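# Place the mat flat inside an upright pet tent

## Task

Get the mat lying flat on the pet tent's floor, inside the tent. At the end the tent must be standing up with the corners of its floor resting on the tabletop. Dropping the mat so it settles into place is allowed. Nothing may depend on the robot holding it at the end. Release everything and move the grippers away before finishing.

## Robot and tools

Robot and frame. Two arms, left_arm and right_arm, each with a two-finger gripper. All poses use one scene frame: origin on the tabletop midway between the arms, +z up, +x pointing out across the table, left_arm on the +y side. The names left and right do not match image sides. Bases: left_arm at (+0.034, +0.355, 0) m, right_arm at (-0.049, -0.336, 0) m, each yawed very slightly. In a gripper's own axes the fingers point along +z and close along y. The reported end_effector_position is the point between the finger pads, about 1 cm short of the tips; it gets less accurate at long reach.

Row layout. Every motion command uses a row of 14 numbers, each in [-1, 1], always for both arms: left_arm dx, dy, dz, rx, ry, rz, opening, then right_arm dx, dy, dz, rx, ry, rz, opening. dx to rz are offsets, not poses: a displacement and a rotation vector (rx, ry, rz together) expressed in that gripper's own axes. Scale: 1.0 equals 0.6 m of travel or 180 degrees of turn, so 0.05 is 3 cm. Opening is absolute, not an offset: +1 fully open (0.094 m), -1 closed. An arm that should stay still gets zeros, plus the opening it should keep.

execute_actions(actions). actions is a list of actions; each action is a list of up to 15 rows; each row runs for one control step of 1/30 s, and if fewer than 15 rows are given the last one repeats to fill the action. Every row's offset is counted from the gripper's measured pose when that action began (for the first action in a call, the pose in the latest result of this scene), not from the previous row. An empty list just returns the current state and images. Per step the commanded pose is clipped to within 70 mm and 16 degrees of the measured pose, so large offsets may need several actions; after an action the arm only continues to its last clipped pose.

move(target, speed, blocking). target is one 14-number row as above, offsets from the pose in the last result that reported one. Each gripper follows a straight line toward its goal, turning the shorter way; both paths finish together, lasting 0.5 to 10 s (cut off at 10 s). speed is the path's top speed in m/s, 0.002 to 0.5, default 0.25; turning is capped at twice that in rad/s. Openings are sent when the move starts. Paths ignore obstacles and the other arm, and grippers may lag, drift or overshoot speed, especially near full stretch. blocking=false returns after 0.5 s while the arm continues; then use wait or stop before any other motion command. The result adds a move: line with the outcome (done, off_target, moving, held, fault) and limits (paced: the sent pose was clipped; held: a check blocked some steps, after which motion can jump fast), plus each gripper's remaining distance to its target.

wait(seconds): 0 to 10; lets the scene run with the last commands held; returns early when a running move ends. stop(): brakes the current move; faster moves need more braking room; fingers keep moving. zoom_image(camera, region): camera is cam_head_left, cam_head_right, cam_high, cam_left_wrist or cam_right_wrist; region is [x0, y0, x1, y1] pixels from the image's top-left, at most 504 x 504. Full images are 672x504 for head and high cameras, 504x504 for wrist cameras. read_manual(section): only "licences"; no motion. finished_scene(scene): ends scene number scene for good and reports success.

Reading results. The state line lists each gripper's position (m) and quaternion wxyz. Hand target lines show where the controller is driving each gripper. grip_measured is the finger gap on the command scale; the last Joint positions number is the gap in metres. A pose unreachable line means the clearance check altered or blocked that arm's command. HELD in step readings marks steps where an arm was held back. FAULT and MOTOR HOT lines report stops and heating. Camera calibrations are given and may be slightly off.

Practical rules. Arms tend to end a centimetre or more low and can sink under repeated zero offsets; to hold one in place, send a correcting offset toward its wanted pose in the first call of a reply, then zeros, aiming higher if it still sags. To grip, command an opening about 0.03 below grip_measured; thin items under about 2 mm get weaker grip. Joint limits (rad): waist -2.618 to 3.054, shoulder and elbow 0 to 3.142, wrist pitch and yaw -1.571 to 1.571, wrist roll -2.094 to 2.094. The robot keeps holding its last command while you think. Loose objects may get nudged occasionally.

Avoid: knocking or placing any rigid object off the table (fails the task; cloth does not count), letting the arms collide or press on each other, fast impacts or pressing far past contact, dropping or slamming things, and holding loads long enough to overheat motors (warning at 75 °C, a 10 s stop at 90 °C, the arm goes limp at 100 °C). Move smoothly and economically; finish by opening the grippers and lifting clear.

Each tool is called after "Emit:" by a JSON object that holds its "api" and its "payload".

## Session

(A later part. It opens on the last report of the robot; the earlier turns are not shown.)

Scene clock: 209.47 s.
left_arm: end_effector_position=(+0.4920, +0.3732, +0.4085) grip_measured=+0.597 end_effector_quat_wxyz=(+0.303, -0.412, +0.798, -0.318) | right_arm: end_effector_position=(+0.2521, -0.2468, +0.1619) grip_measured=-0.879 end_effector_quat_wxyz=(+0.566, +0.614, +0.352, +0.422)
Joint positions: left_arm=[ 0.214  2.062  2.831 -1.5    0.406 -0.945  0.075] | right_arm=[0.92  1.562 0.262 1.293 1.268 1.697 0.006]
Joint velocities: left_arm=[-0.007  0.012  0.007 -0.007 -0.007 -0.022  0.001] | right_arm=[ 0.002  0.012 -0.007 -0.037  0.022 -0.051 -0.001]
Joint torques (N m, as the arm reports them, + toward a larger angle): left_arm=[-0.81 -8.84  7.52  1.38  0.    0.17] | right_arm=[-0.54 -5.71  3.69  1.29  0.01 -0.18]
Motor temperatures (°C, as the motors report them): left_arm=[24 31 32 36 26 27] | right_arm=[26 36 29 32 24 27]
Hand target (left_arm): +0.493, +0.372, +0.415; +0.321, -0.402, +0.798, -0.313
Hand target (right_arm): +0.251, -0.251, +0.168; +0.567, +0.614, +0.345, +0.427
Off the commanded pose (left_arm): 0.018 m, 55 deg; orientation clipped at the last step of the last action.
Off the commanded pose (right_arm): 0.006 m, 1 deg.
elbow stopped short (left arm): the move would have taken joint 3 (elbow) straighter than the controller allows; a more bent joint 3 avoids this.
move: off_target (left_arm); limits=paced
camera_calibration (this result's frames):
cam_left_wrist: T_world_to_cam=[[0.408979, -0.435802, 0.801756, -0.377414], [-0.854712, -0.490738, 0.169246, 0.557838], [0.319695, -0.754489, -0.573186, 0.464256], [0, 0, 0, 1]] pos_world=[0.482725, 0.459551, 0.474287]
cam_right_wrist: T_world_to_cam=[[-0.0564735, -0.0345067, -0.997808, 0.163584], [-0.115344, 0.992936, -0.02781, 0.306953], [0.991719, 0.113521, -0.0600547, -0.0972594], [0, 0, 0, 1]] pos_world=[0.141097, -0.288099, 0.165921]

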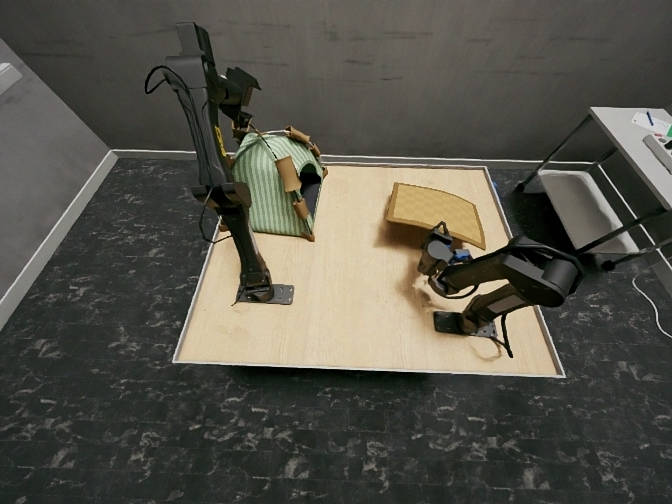

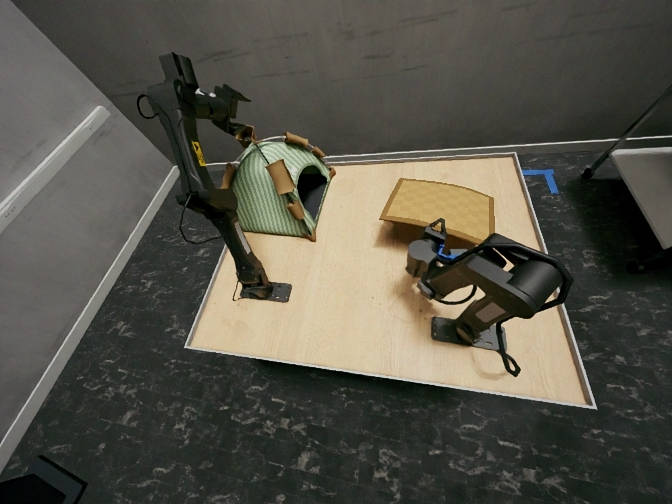

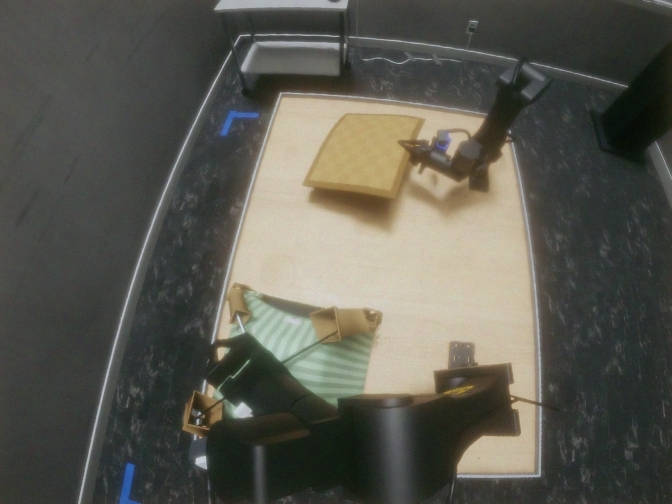

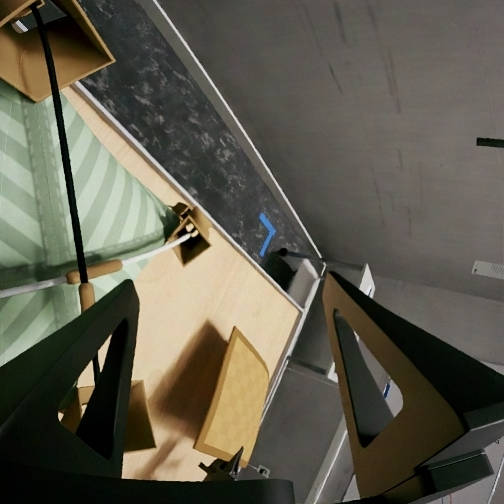

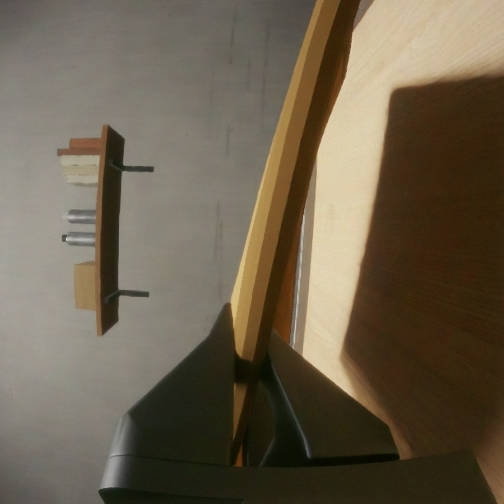

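Emit:
{"api": "move", "payload": {"target": [0.2,0.09,0,-0.278,0.081,0,0.6, 0,0.01,0,0,0,0,-1], "speed": 0.12}}

Scene clock: 213.67 s.
left_arm: end_effector_position=(+0.4191, +0.2938, +0.3372) grip_measured=+0.597 end_effector_quat_wxyz=(+0.206, -0.442, +0.857, -0.169) | right_arm: end_effector_position=(+0.2520, -0.2469, +0.1591) grip_measured=-0.879 end_effector_quat_wxyz=(+0.569, +0.612, +0.359, +0.415)
Joint positions: left_arm=[-0.122  1.805  2.332 -1.561  0.035 -1.105  0.075] | right_arm=[0.92  1.562 0.262 1.271 1.268 1.697 0.006]
Joint velocities: left_arm=[ 0.002  0.002  0.002  0.022  0.007 -0.037  0.001] | right_arm=[ 0.002 -0.007 -0.002  0.022 -0.007  0.037  0.001]
Joint torques (N m, as the arm reports them, + toward a larger angle): left_arm=[-1.   -9.67  4.18  0.89 -0.2  -0.05] | right_arm=[-0.07 -6.18  4.72  1.07  0.06 -0.07]
Motor temperatures (°C, as the motors report them): left_arm=[24 32 32 35 26 27] | right_arm=[26 36 29 32 24 27]
Hand target (left_arm): +0.410, +0.296, +0.340; +0.209, -0.443, +0.857, -0.161
Hand target (right_arm): +0.252, -0.248, +0.168; +0.567, +0.614, +0.351, +0.422
Off the commanded pose (left_arm): 0.010 m, 31 deg; orientation clipped at the last step of the last action.
Off the commanded pose (right_arm): 0.009 m, 1 deg.
elbow stopped short (left arm): the move would have taken joint 3 (elbow) straighter than the controller allows; a more bent joint 3 avoids this.
joint sent to its limit (left arm) — the command would take joint 4 (wrist pitch) past its lower limit, so that joint was sent only as far as its limit.
move: off_target (left_arm); limits=paced
camera_calibration (this result's frames):
cam_left_wrist: T_world_to_cam=[[0.649125, -0.54175, 0.533988, -0.304233], [-0.752637, -0.559236, 0.347553, 0.385812], [0.110339, -0.627504, -0.770755, 0.503867], [0, 0, 0, 1]] pos_world=[0.432265, 0.367121, 0.416725]
cam_right_wrist: T_world_to_cam=[[-0.0709073, -0.0511891, -0.996169, 0.160112], [-0.115855, 0.992346, -0.0427461, 0.309272], [0.990732, 0.11238, -0.0762951, -0.094834], [0, 0, 0, 1]] pos_world=[0.141139, -0.288051, 0.165483]

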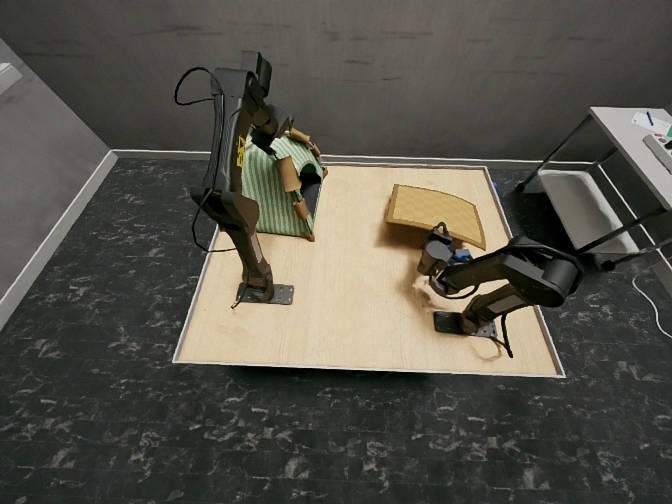

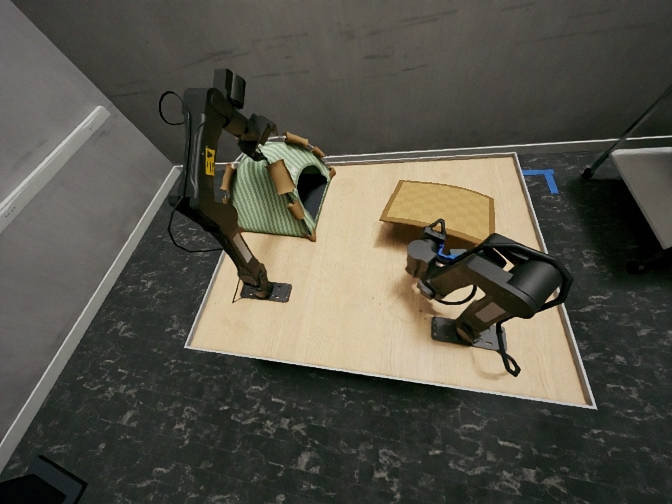

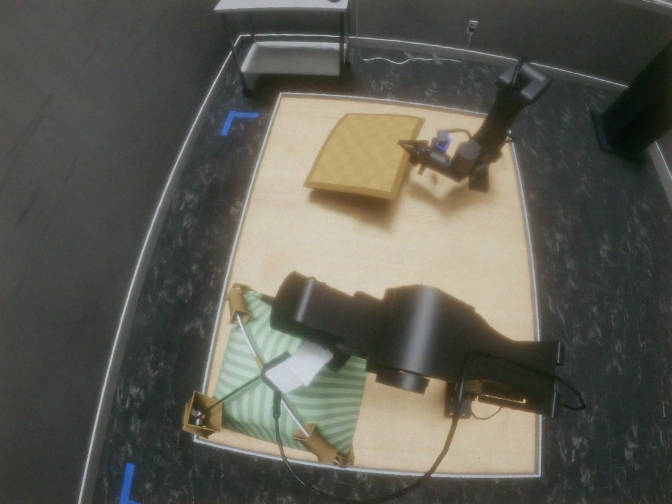

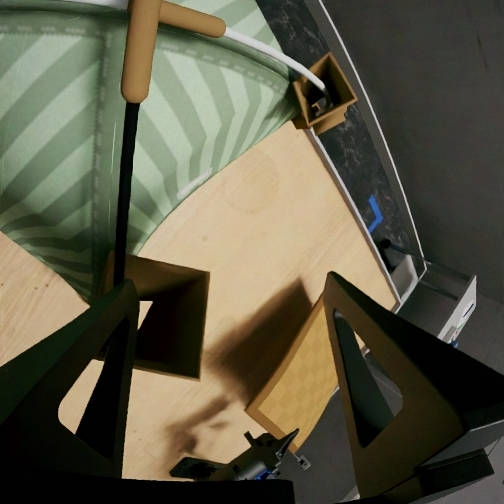

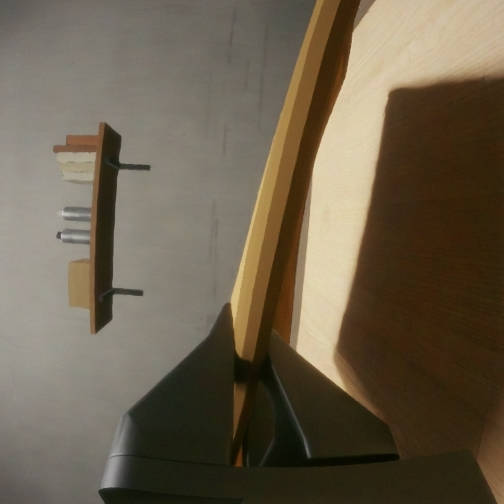

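Emit:
{"api": "move", "payload": {"target": [-0.05,0.08,0.05,0,0,0,0.6, 0,0.015,0,0,0,0,-1], "speed": 0.08}}

Scene clock: 215.07 s.
left_arm: end_effector_position=(+0.4226, +0.3380, +0.2927) grip_measured=+0.597 end_effector_quat_wxyz=(+0.200, -0.443, +0.857, -0.171) | right_arm: end_effector_position=(+0.2512, -0.2479, +0.1598) grip_measured=-0.879 end_effector_quat_wxyz=(+0.571, +0.611, +0.366, +0.408)
Joint positions: left_arm=[ 0.031  1.674  1.957 -1.334  0.119 -0.978  0.075] | right_arm=[0.92  1.536 0.262 1.226 1.268 1.697 0.006]
Joint velocities: left_arm=[ 0.017  0.012  0.002 -0.007 -0.037 -0.007  0.   ] | right_arm=[-0.017 -0.002 -0.032 -0.022 -0.051 -0.022 -0.001]
Joint torques (N m, as the arm reports them, + toward a larger angle): left_arm=[ 1.04 -9.16  4.95  1.    0.01  0.13] | right_arm=[-0.11 -5.65  5.19  1.07  0.07 -0.08]
Motor temperatures (°C, as the motors report them): left_arm=[24 32 32 35 26 27] | right_arm=[26 35 29 32 24 27]
Hand target (left_arm): +0.417, +0.342, +0.294; +0.204, -0.442, +0.857, -0.170
Hand target (right_arm): +0.252, -0.248, +0.168; +0.570, +0.612, +0.359, +0.415
Off the commanded pose (left_arm): 0.007 m, 1 deg.
Off the commanded pose (right_arm): 0.008 m, 1 deg.
move: done
camera_calibration (this result's frames):
cam_left_wrist: T_world_to_cam=[[0.653852, -0.53685, 0.533169, -0.262195], [-0.749402, -0.556624, 0.358562, 0.423151], [0.104281, -0.634004, -0.766266, 0.500326], [0, 0, 0, 1]] pos_world=[0.436372, 0.411985, 0.371451]
cam_right_wrist: T_world_to_cam=[[-0.0835768, -0.0658323, -0.994324, 0.159982], [-0.116482, 0.991621, -0.0558625, 0.31224], [0.98967, 0.111153, -0.0905448, -0.0916012], [0, 0, 0, 1]] pos_world=[0.140396, -0.28891, 0.168222]

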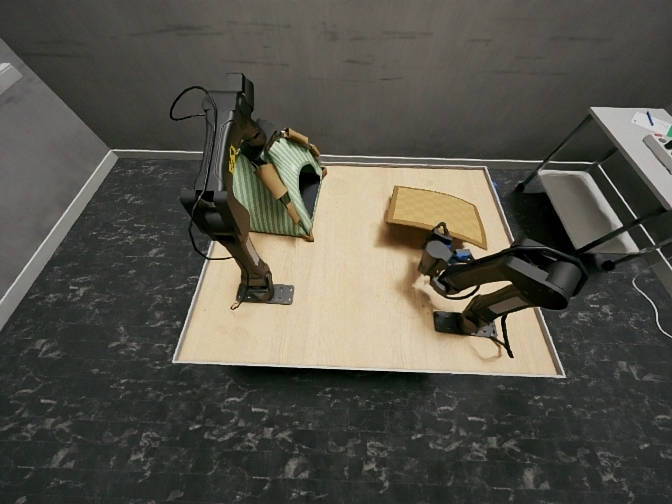

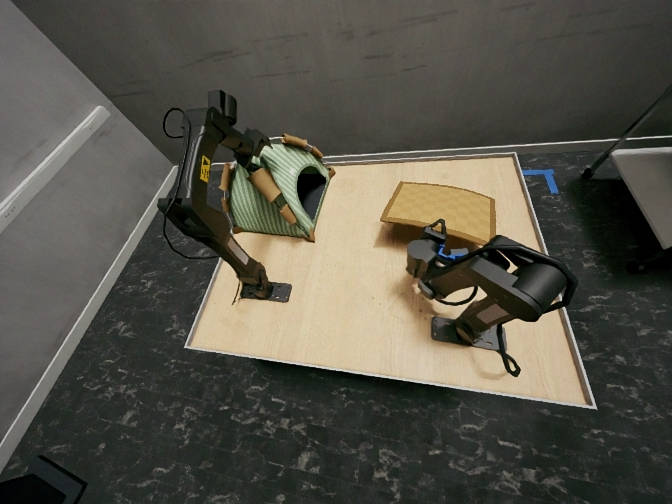

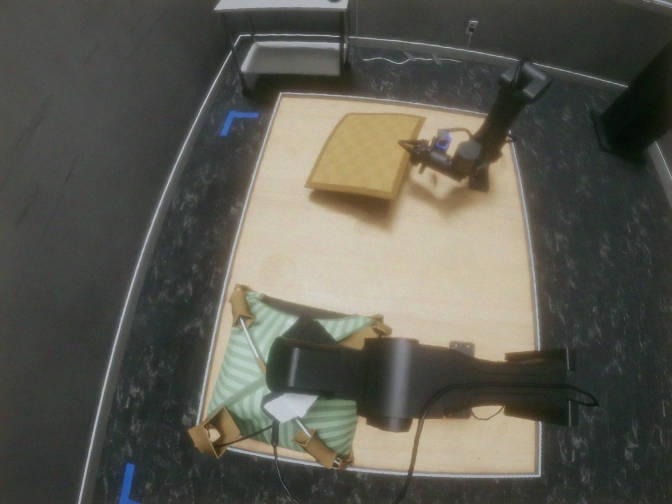

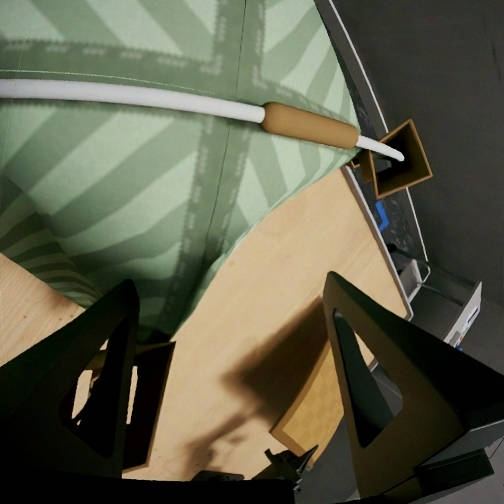

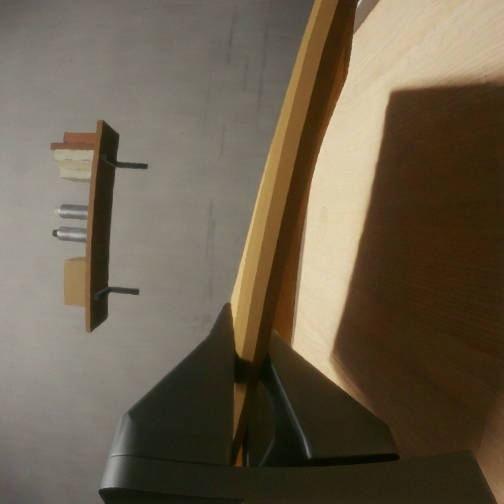

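Emit:
{"api": "move", "payload": {"target": [0.1,-0.1,-0.2,0,0,0,0.6, 0,0.015,0,0,0,0,-1], "speed": 0.1}}

Emit:
{"api": "move", "payload": {"target": [0.2,0.3,-0.3,0,0,0,0.6, 0,0.01,0,0,0,0,-1], "speed": 0.15}}

Emit:
{"api": "zoom_image", "payload": {"camera": "cam_high", "region": [150,260,430,490]}}

Emit:
{"api": "zoom_image", "payload": {"camera": "cam_head_left", "region": [180,90,380,260]}}

Scene clock: 217.07 s.
left_arm: end_effector_position=(+0.3805, +0.2666, +0.4013) grip_measured=+0.597 end_effector_quat_wxyz=(+0.265, -0.428, +0.831, -0.237) | right_arm: end_effector_position=(+0.2503, -0.2488, +0.1603) grip_measured=-0.879 end_effector_quat_wxyz=(+0.573, +0.609, +0.373, +0.401)
Joint positions: left_arm=[-0.229  1.671  2.384 -1.557  0.002 -1.204  0.075] | right_arm=[0.92  1.51  0.262 1.179 1.267 1.697 0.006]
Joint velocities: left_arm=[-0.007  0.007  0.007  0.007 -0.037  0.037  0.   ] | right_arm=[-0.002 -0.012  0.032 -0.022  0.051 -0.022 -0.   ]
Joint torques (N m, as the arm reports them, + toward a larger angle): left_arm=[-0.9  -7.09  7.37  1.12 -0.26 -0.03] | right_arm=[-0.12 -5.61  5.42  1.08  0.08 -0.07]
Motor temperatures (°C, as the motors report them): left_arm=[24 32 32 35 26 27] | right_arm=[26 35 29 32 24 27]
Hand target (left_arm): +0.372, +0.269, +0.412; +0.279, -0.427, +0.826, -0.240
Hand target (right_arm): +0.251, -0.249, +0.169; +0.572, +0.610, +0.366, +0.409
Off the commanded pose (left_arm): 0.014 m, 11 deg.
Off the commanded pose (right_arm): 0.009 m, 1 deg.
joint sent to its limit (left arm) — the command would take joint 4 (wrist pitch) past its lower limit, so that joint was sent only as far as its limit.
move: off_target (left_arm)
camera_calibration (this result's frames):
cam_left_wrist: T_world_to_cam=[[0.536929, -0.505508, 0.675402, -0.351882], [-0.810133, -0.532308, 0.245628, 0.374886], [0.235355, -0.67905, -0.695341, 0.476346], [0, 0, 0, 1]] pos_world=[0.380532, 0.345139, 0.476802]
cam_right_wrist: T_world_to_cam=[[-0.0969519, -0.0813241, -0.991961, 0.159456], [-0.117707, 0.990599, -0.069708, 0.315422], [0.988304, 0.110003, -0.105613, -0.0880957], [0, 0, 0, 1]] pos_world=[0.139652, -0.289799, 0.170857]

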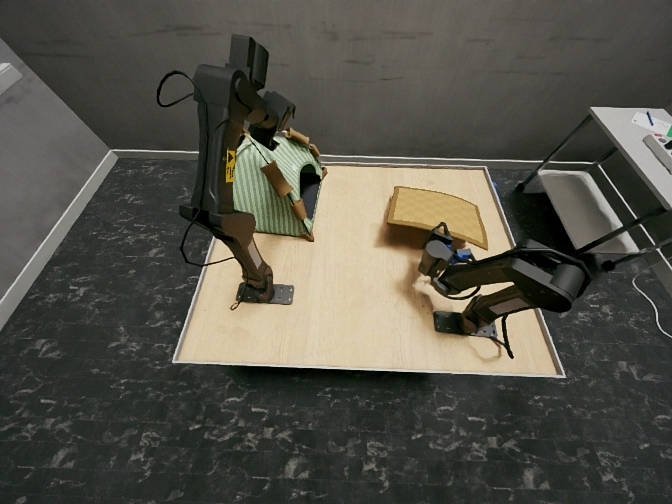

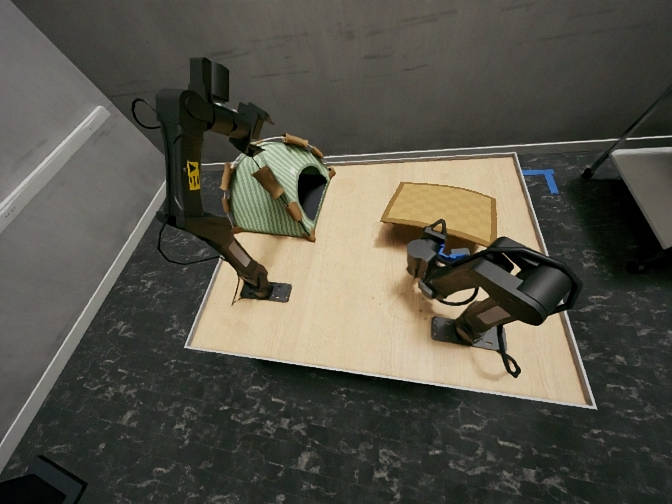

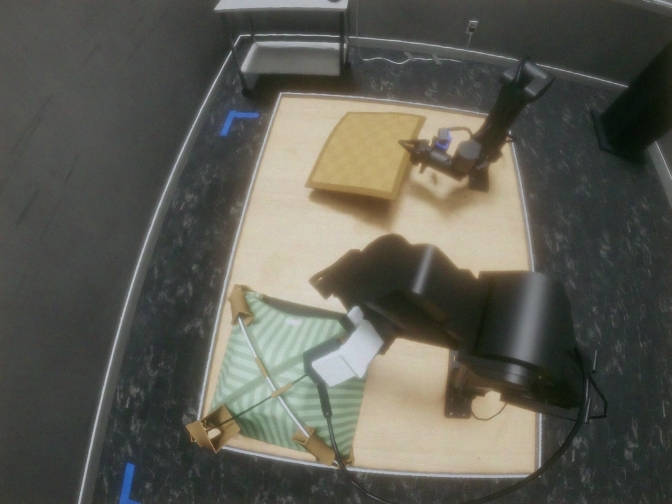

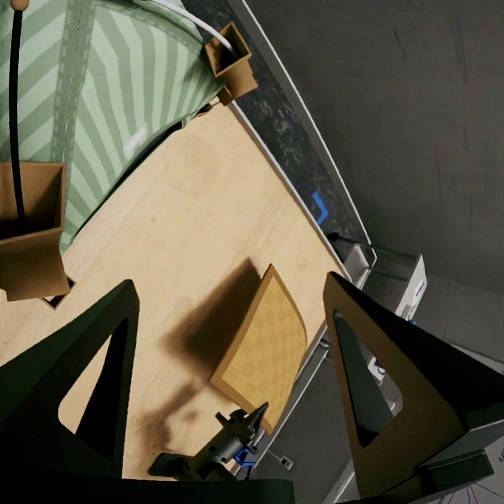

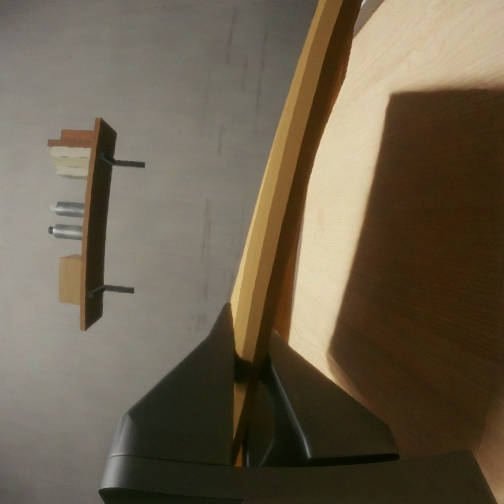

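Scene clock: 219.90 s.
left_arm: end_effector_position=(+0.1067, +0.2941, +0.3999) grip_measured=+0.597 end_effector_quat_wxyz=(+0.334, -0.373, +0.763, -0.409) | right_arm: end_effector_position=(+0.2502, -0.2490, +0.1575) grip_measured=-0.879 end_effector_quat_wxyz=(+0.576, +0.607, +0.381, +0.393)
Joint positions: left_arm=[-0.044  0.599  1.677 -1.564  0.325 -1.172  0.075] | right_arm=[0.92  1.51  0.262 1.156 1.267 1.697 0.006]
Joint velocities: left_arm=[ 0.002 -0.007 -0.002  0.095 -0.081  0.007 -0.   ] | right_arm=[-0.007 -0.007  0.007 -0.066 -0.051 -0.037  0.001]
Joint torques (N m, as the arm reports them, + toward a larger angle): left_arm=[0.82 3.24 1.42 1.47 0.17 0.16] | right_arm=[-0.07 -5.86  5.16  1.08  0.1  -0.07]
Motor temperatures (°C, as the motors report them): left_arm=[24 32 32 35 26 27] | right_arm=[26 35 29 32 24 27]
Hand target (left_arm): +0.102, +0.293, +0.394; +0.333, -0.368, +0.767, -0.407
Hand target (right_arm): +0.250, -0.249, +0.166; +0.574, +0.609, +0.373, +0.402
Off the commanded pose (left_arm): 0.009 m, 23 deg; orientation clipped at the last step of the last action.
Off the commanded pose (right_arm): 0.009 m, 1 deg.
joint sent to its limit (left arm) — the command would take joint 4 (wrist pitch) past its lower limit, so that joint was sent only as far as its limit.
move: off_target (left_arm); limits=paced
camera_calibration (this result's frames):
cam_left_wrist: T_world_to_cam=[[0.235154, -0.357469, 0.903835, -0.292725], [-0.906898, -0.415197, 0.0717395, 0.213419], [0.349625, -0.836556, -0.421824, 0.483268], [0, 0, 0, 1]] pos_world=[0.0934217, 0.388252, 0.453119]
cam_right_wrist: T_world_to_cam=[[-0.112032, -0.0987531, -0.988785, 0.155514], [-0.118888, 0.989235, -0.0853277, 0.317796], [0.986567, 0.107995, -0.122566, -0.0856227], [0, 0, 0, 1]] pos_world=[0.139677, -0.28977, 0.170393]

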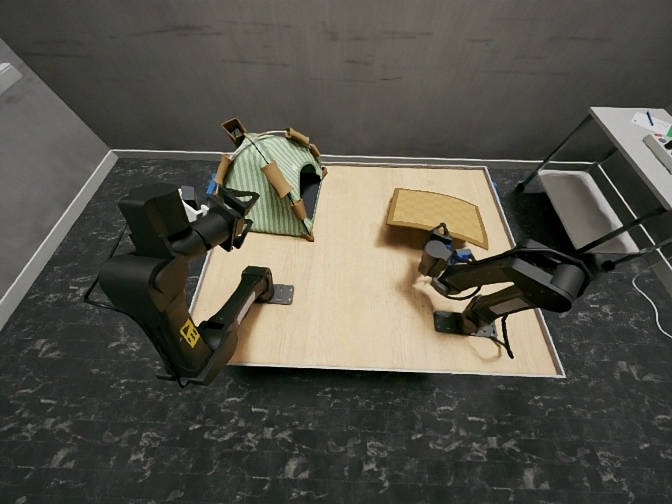

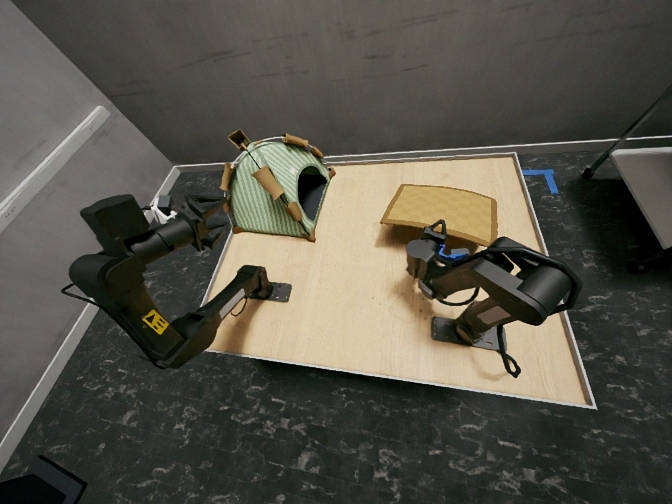

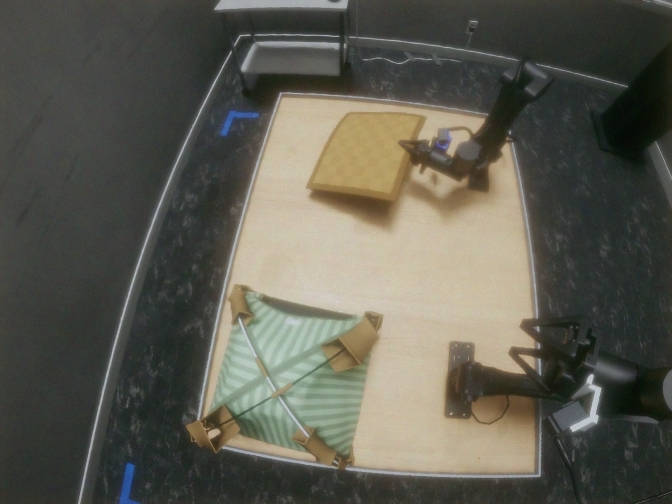

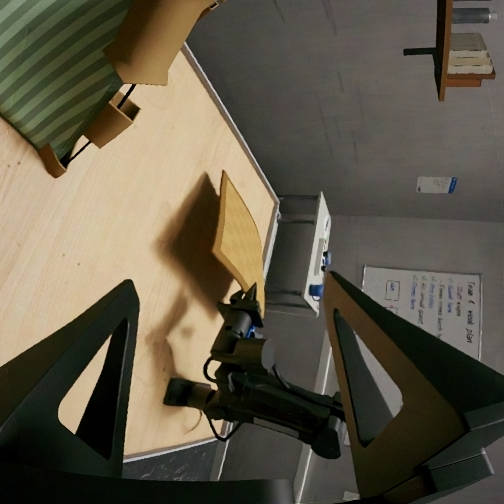

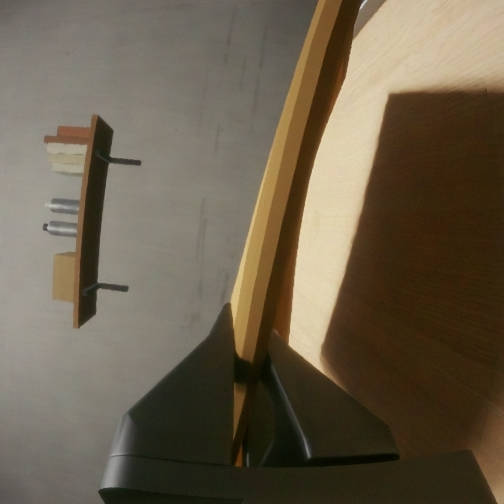

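Region (150, 260, 430, 490) of cam_high's 672x504 image, scaled by 1.800, with more detail than that image has; it fills the top 414 rows of this view, and the rest is white.

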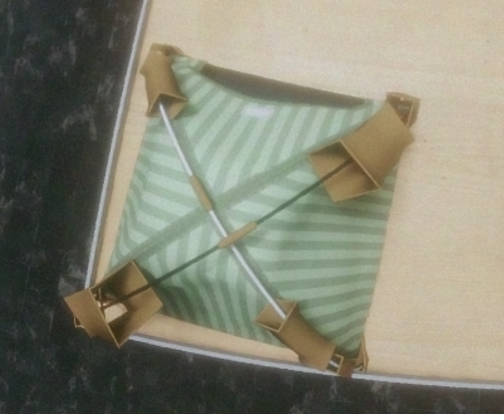

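Region (180, 90, 380, 260) of cam_head_left's 672x504 image, scaled by 2.520, with more detail than that image has; it fills the top 428 rows of this view, and the rest is white.

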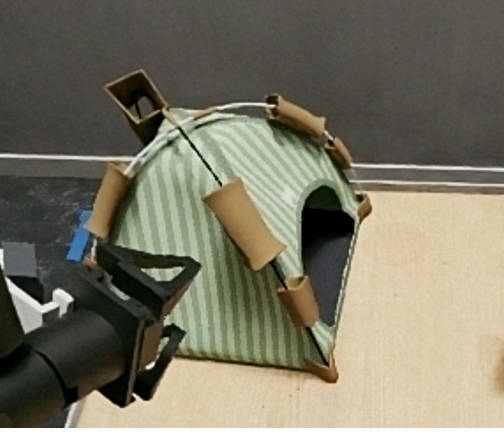

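Emit:
{"api": "move", "payload": {"target": [0,0.23,0.49,-0.345,0.081,0,0.6, 0,0.015,0,0,0,0,-1], "speed": 0.15}}

Scene clock: 224.63 s.
left_arm: end_effector_position=(+0.2992, +0.2340, +0.1476) grip_measured=+0.597 end_effector_quat_wxyz=(+0.001, -0.438, +0.899, +0.003) | right_arm: end_effector_position=(+0.2493, -0.2499, +0.1572) grip_measured=-0.879 end_effector_quat_wxyz=(+0.578, +0.605, +0.390, +0.385)
Joint positions: left_arm=[-0.412  1.65   1.466 -1.392 -0.005 -1.342  0.075] | right_arm=[0.92  1.487 0.262 1.109 1.266 1.697 0.006]
Joint velocities: left_arm=[ 0.017 -0.012  0.012  0.007 -0.007  0.037  0.   ] | right_arm=[ 0.007  0.007 -0.022  0.022  0.037 -0.007  0.   ]
Joint torques (N m, as the arm reports them, + toward a larger angle): left_arm=[ 1.03 -6.09  9.32  0.08 -0.13  0.16] | right_arm=[-0.11 -5.51  5.71  1.09  0.12 -0.08]
Motor temperatures (°C, as the motors report them): left_arm=[24 31 31 35 26 27] | right_arm=[26 34 29 32 24 27]
Hand target (left_arm): +0.305, +0.237, +0.151; +0.005, -0.438, +0.899, +0.005
Hand target (right_arm): +0.250, -0.250, +0.166; +0.576, +0.607, +0.381, +0.394
Off the commanded pose (left_arm): 0.007 m, 0 deg.
Off the commanded pose (right_arm): 0.009 m, 1 deg.
move: done
camera_calibration (this result's frames):
cam_left_wrist: T_world_to_cam=[[0.787106, -0.612962, 0.068859, -0.113502], [-0.5184, -0.596888, 0.612361, 0.2277], [-0.334253, -0.51769, -0.787574, 0.443276], [0, 0, 0, 1]] pos_world=[0.355545, 0.295819, 0.217494]
cam_right_wrist: T_world_to_cam=[[-0.127505, -0.116769, -0.98494, 0.153841], [-0.121866, 0.987366, -0.101281, 0.321341], [0.984323, 0.107117, -0.140124, -0.0815832], [0, 0, 0, 1]] pos_world=[0.13908, -0.290578, 0.172638]

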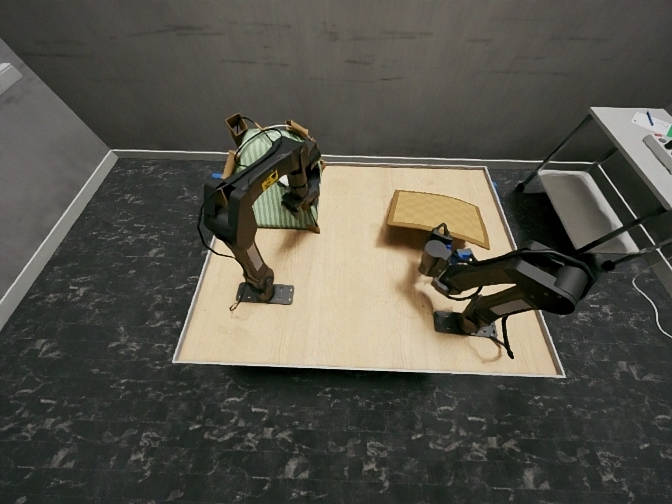

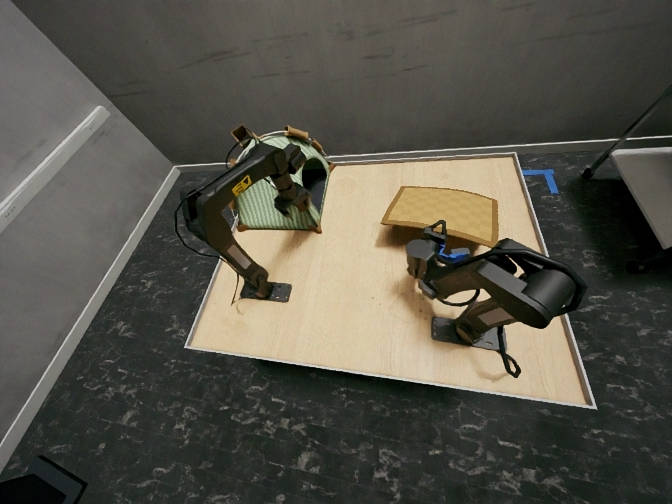

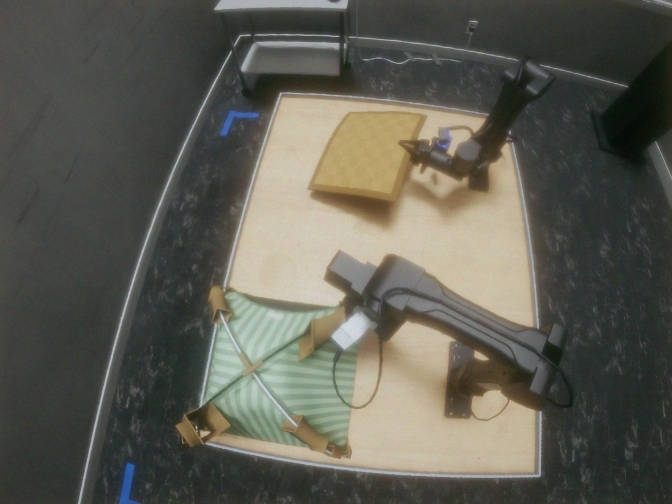

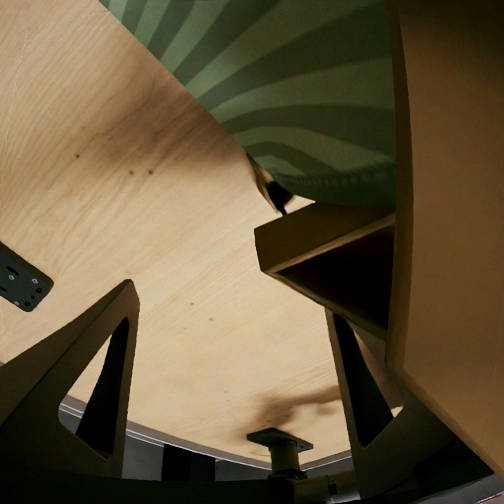

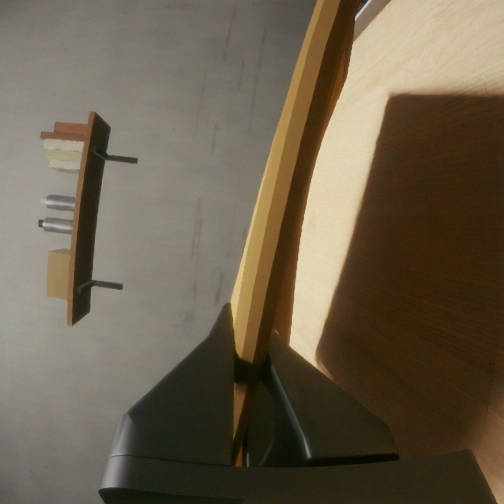

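Emit:
{"api": "move", "payload": {"target": [0,-0.04,0.02,0,0,0,-1, 0,0.015,0,0,0,0,-1], "speed": 0.06}}

Emit:
{"api": "move", "payload": {"target": [0.35,0,0,0,0,0,-1, 0,0.01,0,0,0,0,-1], "speed": 0.1}}

Scene clock: 225.47 s.
left_arm: end_effector_position=(+0.3068, +0.2274, +0.1343) grip_measured=-0.986 end_effector_quat_wxyz=(-0.010, -0.443, +0.896, +0.015) | right_arm: end_effector_position=(+0.2485, -0.2507, +0.1575) grip_measured=-0.879 end_effector_quat_wxyz=(+0.579, +0.603, +0.396, +0.380)
Joint positions: left_arm=[-0.42   1.716  1.487 -1.378 -0.002 -1.36   0.001] | right_arm=[0.92  1.467 0.262 1.072 1.264 1.697 0.006]
Joint velocities: left_arm=[ 0.007 -0.007  0.002  0.037  0.037 -0.095  0.001] | right_arm=[-0.012  0.027 -0.012 -0.022  0.007  0.051 -0.001]
Joint torques (N m, as the arm reports them, + toward a larger angle): left_arm=[-0.95 -6.37  9.4   0.23 -0.1   0.02] | right_arm=[-0.12 -5.41  5.87  1.08  0.12 -0.1 ]
Motor temperatures (°C, as the motors report them): left_arm=[24 31 31 35 26 27] | right_arm=[26 34 29 32 24 27]
Hand target (left_arm): +0.318, +0.219, +0.136; +0.001, -0.438, +0.899, +0.003
Hand target (right_arm): +0.250, -0.250, +0.166; +0.579, +0.604, +0.389, +0.386
Off the commanded pose (left_arm): 0.014 m, 2 deg.
Off the commanded pose (right_arm): 0.009 m, 1 deg.
move: off_target (left_arm)
camera_calibration (this result's frames):
cam_left_wrist: T_world_to_cam=[[0.795029, -0.605363, 0.0382651, -0.122737], [-0.493597, -0.609001, 0.62087, 0.229832], [-0.352548, -0.512498, -0.782979, 0.435695], [0, 0, 0, 1]] pos_world=[0.364627, 0.28896, 0.20314]
cam_right_wrist: T_world_to_cam=[[-0.13826, -0.129332, -0.981915, 0.15292], [-0.124548, 0.985837, -0.112312, 0.324041], [0.982533, 0.106768, -0.15241, -0.0784243], [0, 0, 0, 1]] pos_world=[0.138556, -0.291301, 0.174595]

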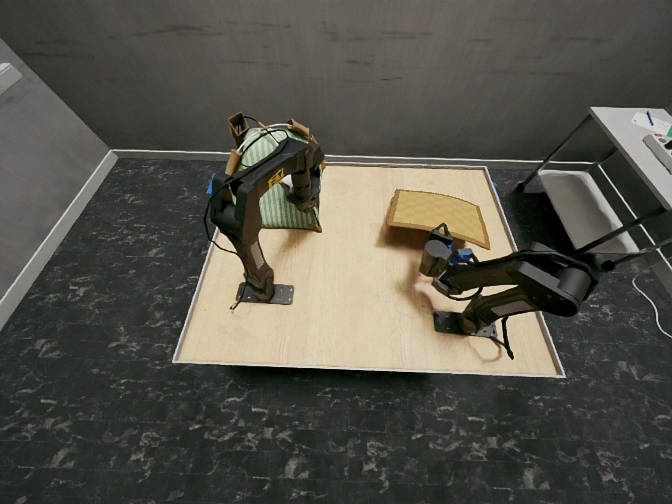

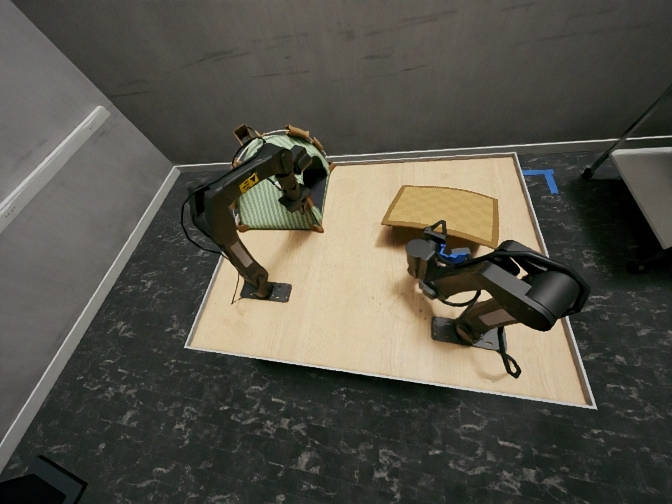

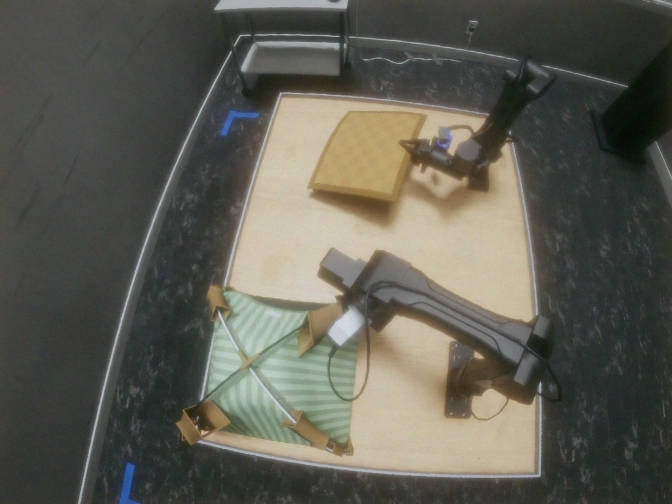

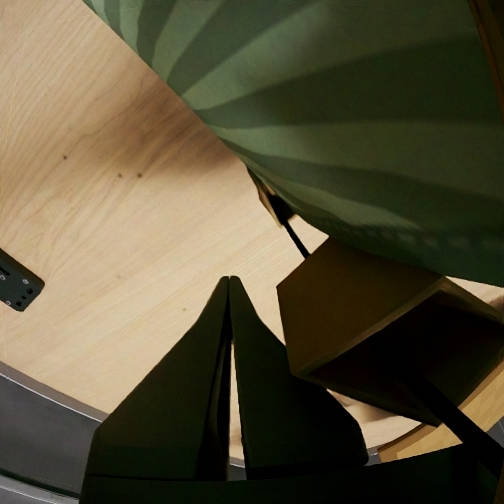

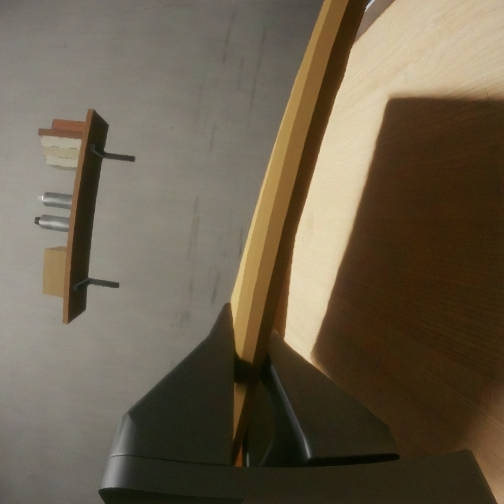

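Scene clock: 228.03 s.
left_arm: end_effector_position=(+0.1799, +0.0653, +0.1338) grip_measured=-0.986 end_effector_quat_wxyz=(-0.004, -0.441, +0.897, +0.013) | right_arm: end_effector_position=(+0.2484, -0.2507, +0.1546) grip_measured=-0.879 end_effector_quat_wxyz=(+0.581, +0.600, +0.404, +0.372)
Joint positions: left_arm=[-1.081  1.795  1.58  -1.381  0.007 -2.017  0.001] | right_arm=[0.92  1.467 0.262 1.049 1.262 1.697 0.006]
Joint velocities: left_arm=[ 0.012 -0.007 -0.002 -0.051  0.022 -0.022 -0.   ] | right_arm=[-0.007  0.012  0.007 -0.022 -0.11   0.037 -0.   ]
Joint torques (N m, as the arm reports them, + toward a larger angle): left_arm=[-0.41 -7.13  9.33 -0.01 -0.04 -0.09] | right_arm=[-0.1  -5.53  5.55  1.08  0.16 -0.08]
Motor temperatures (°C, as the motors report them): left_arm=[24 32 32 35 26 27] | right_arm=[26 34 29 32 24 27]
Hand target (left_arm): +0.180, +0.061, +0.135; -0.004, -0.443, +0.896, +0.015
Hand target (right_arm): +0.249, -0.251, +0.163; +0.580, +0.602, +0.395, +0.380
Off the commanded pose (left_arm): 0.005 m, 1 deg.
Off the commanded pose (right_arm): 0.009 m, 1 deg.
move: done
camera_calibration (this result's frames):
cam_left_wrist: T_world_to_cam=[[0.791622, -0.609109, 0.0481703, -0.120381], [-0.505107, -0.608016, 0.612522, 0.0718642], [-0.343805, -0.509217, -0.788984, 0.306513], [0, 0, 0, 1]] pos_world=[0.236976, 0.126451, 0.203614]
cam_right_wrist: T_world_to_cam=[[-0.153118, -0.146671, -0.977263, 0.148668], [-0.128258, 0.983509, -0.127513, 0.326392], [0.979849, 0.105817, -0.169405, -0.0756712], [0, 0, 0, 1]] pos_world=[0.138772, -0.291197, 0.174087]

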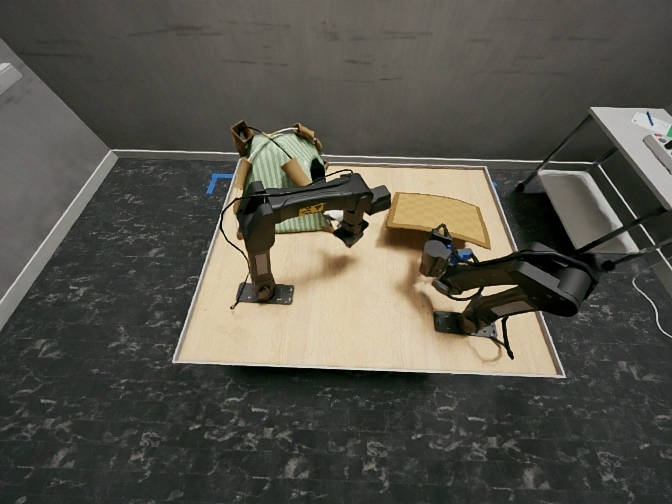

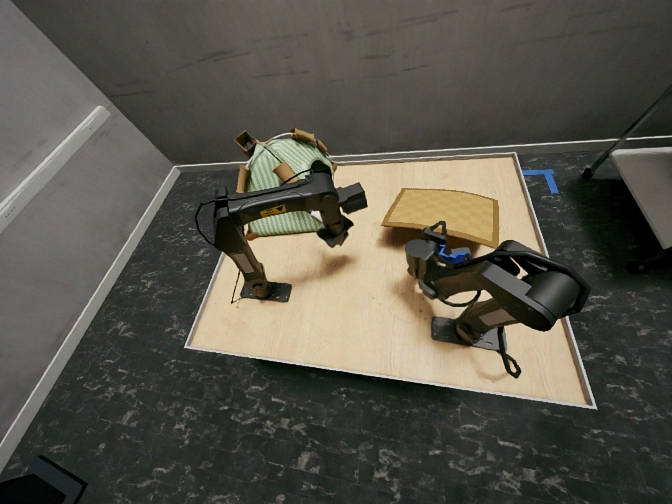

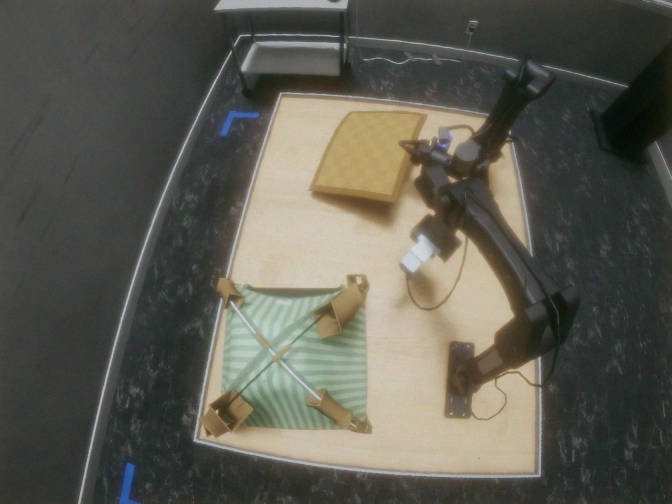

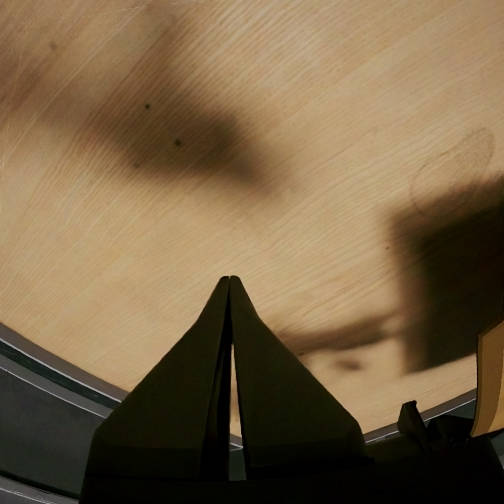

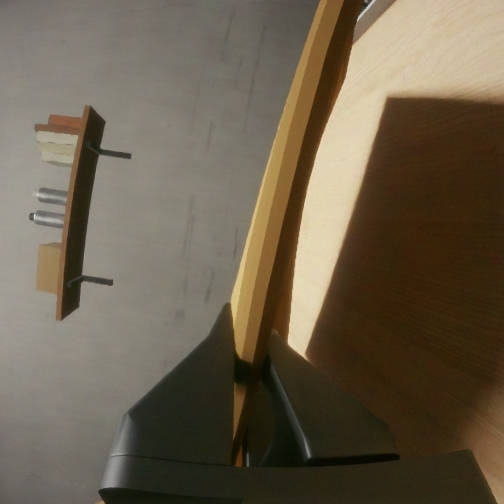

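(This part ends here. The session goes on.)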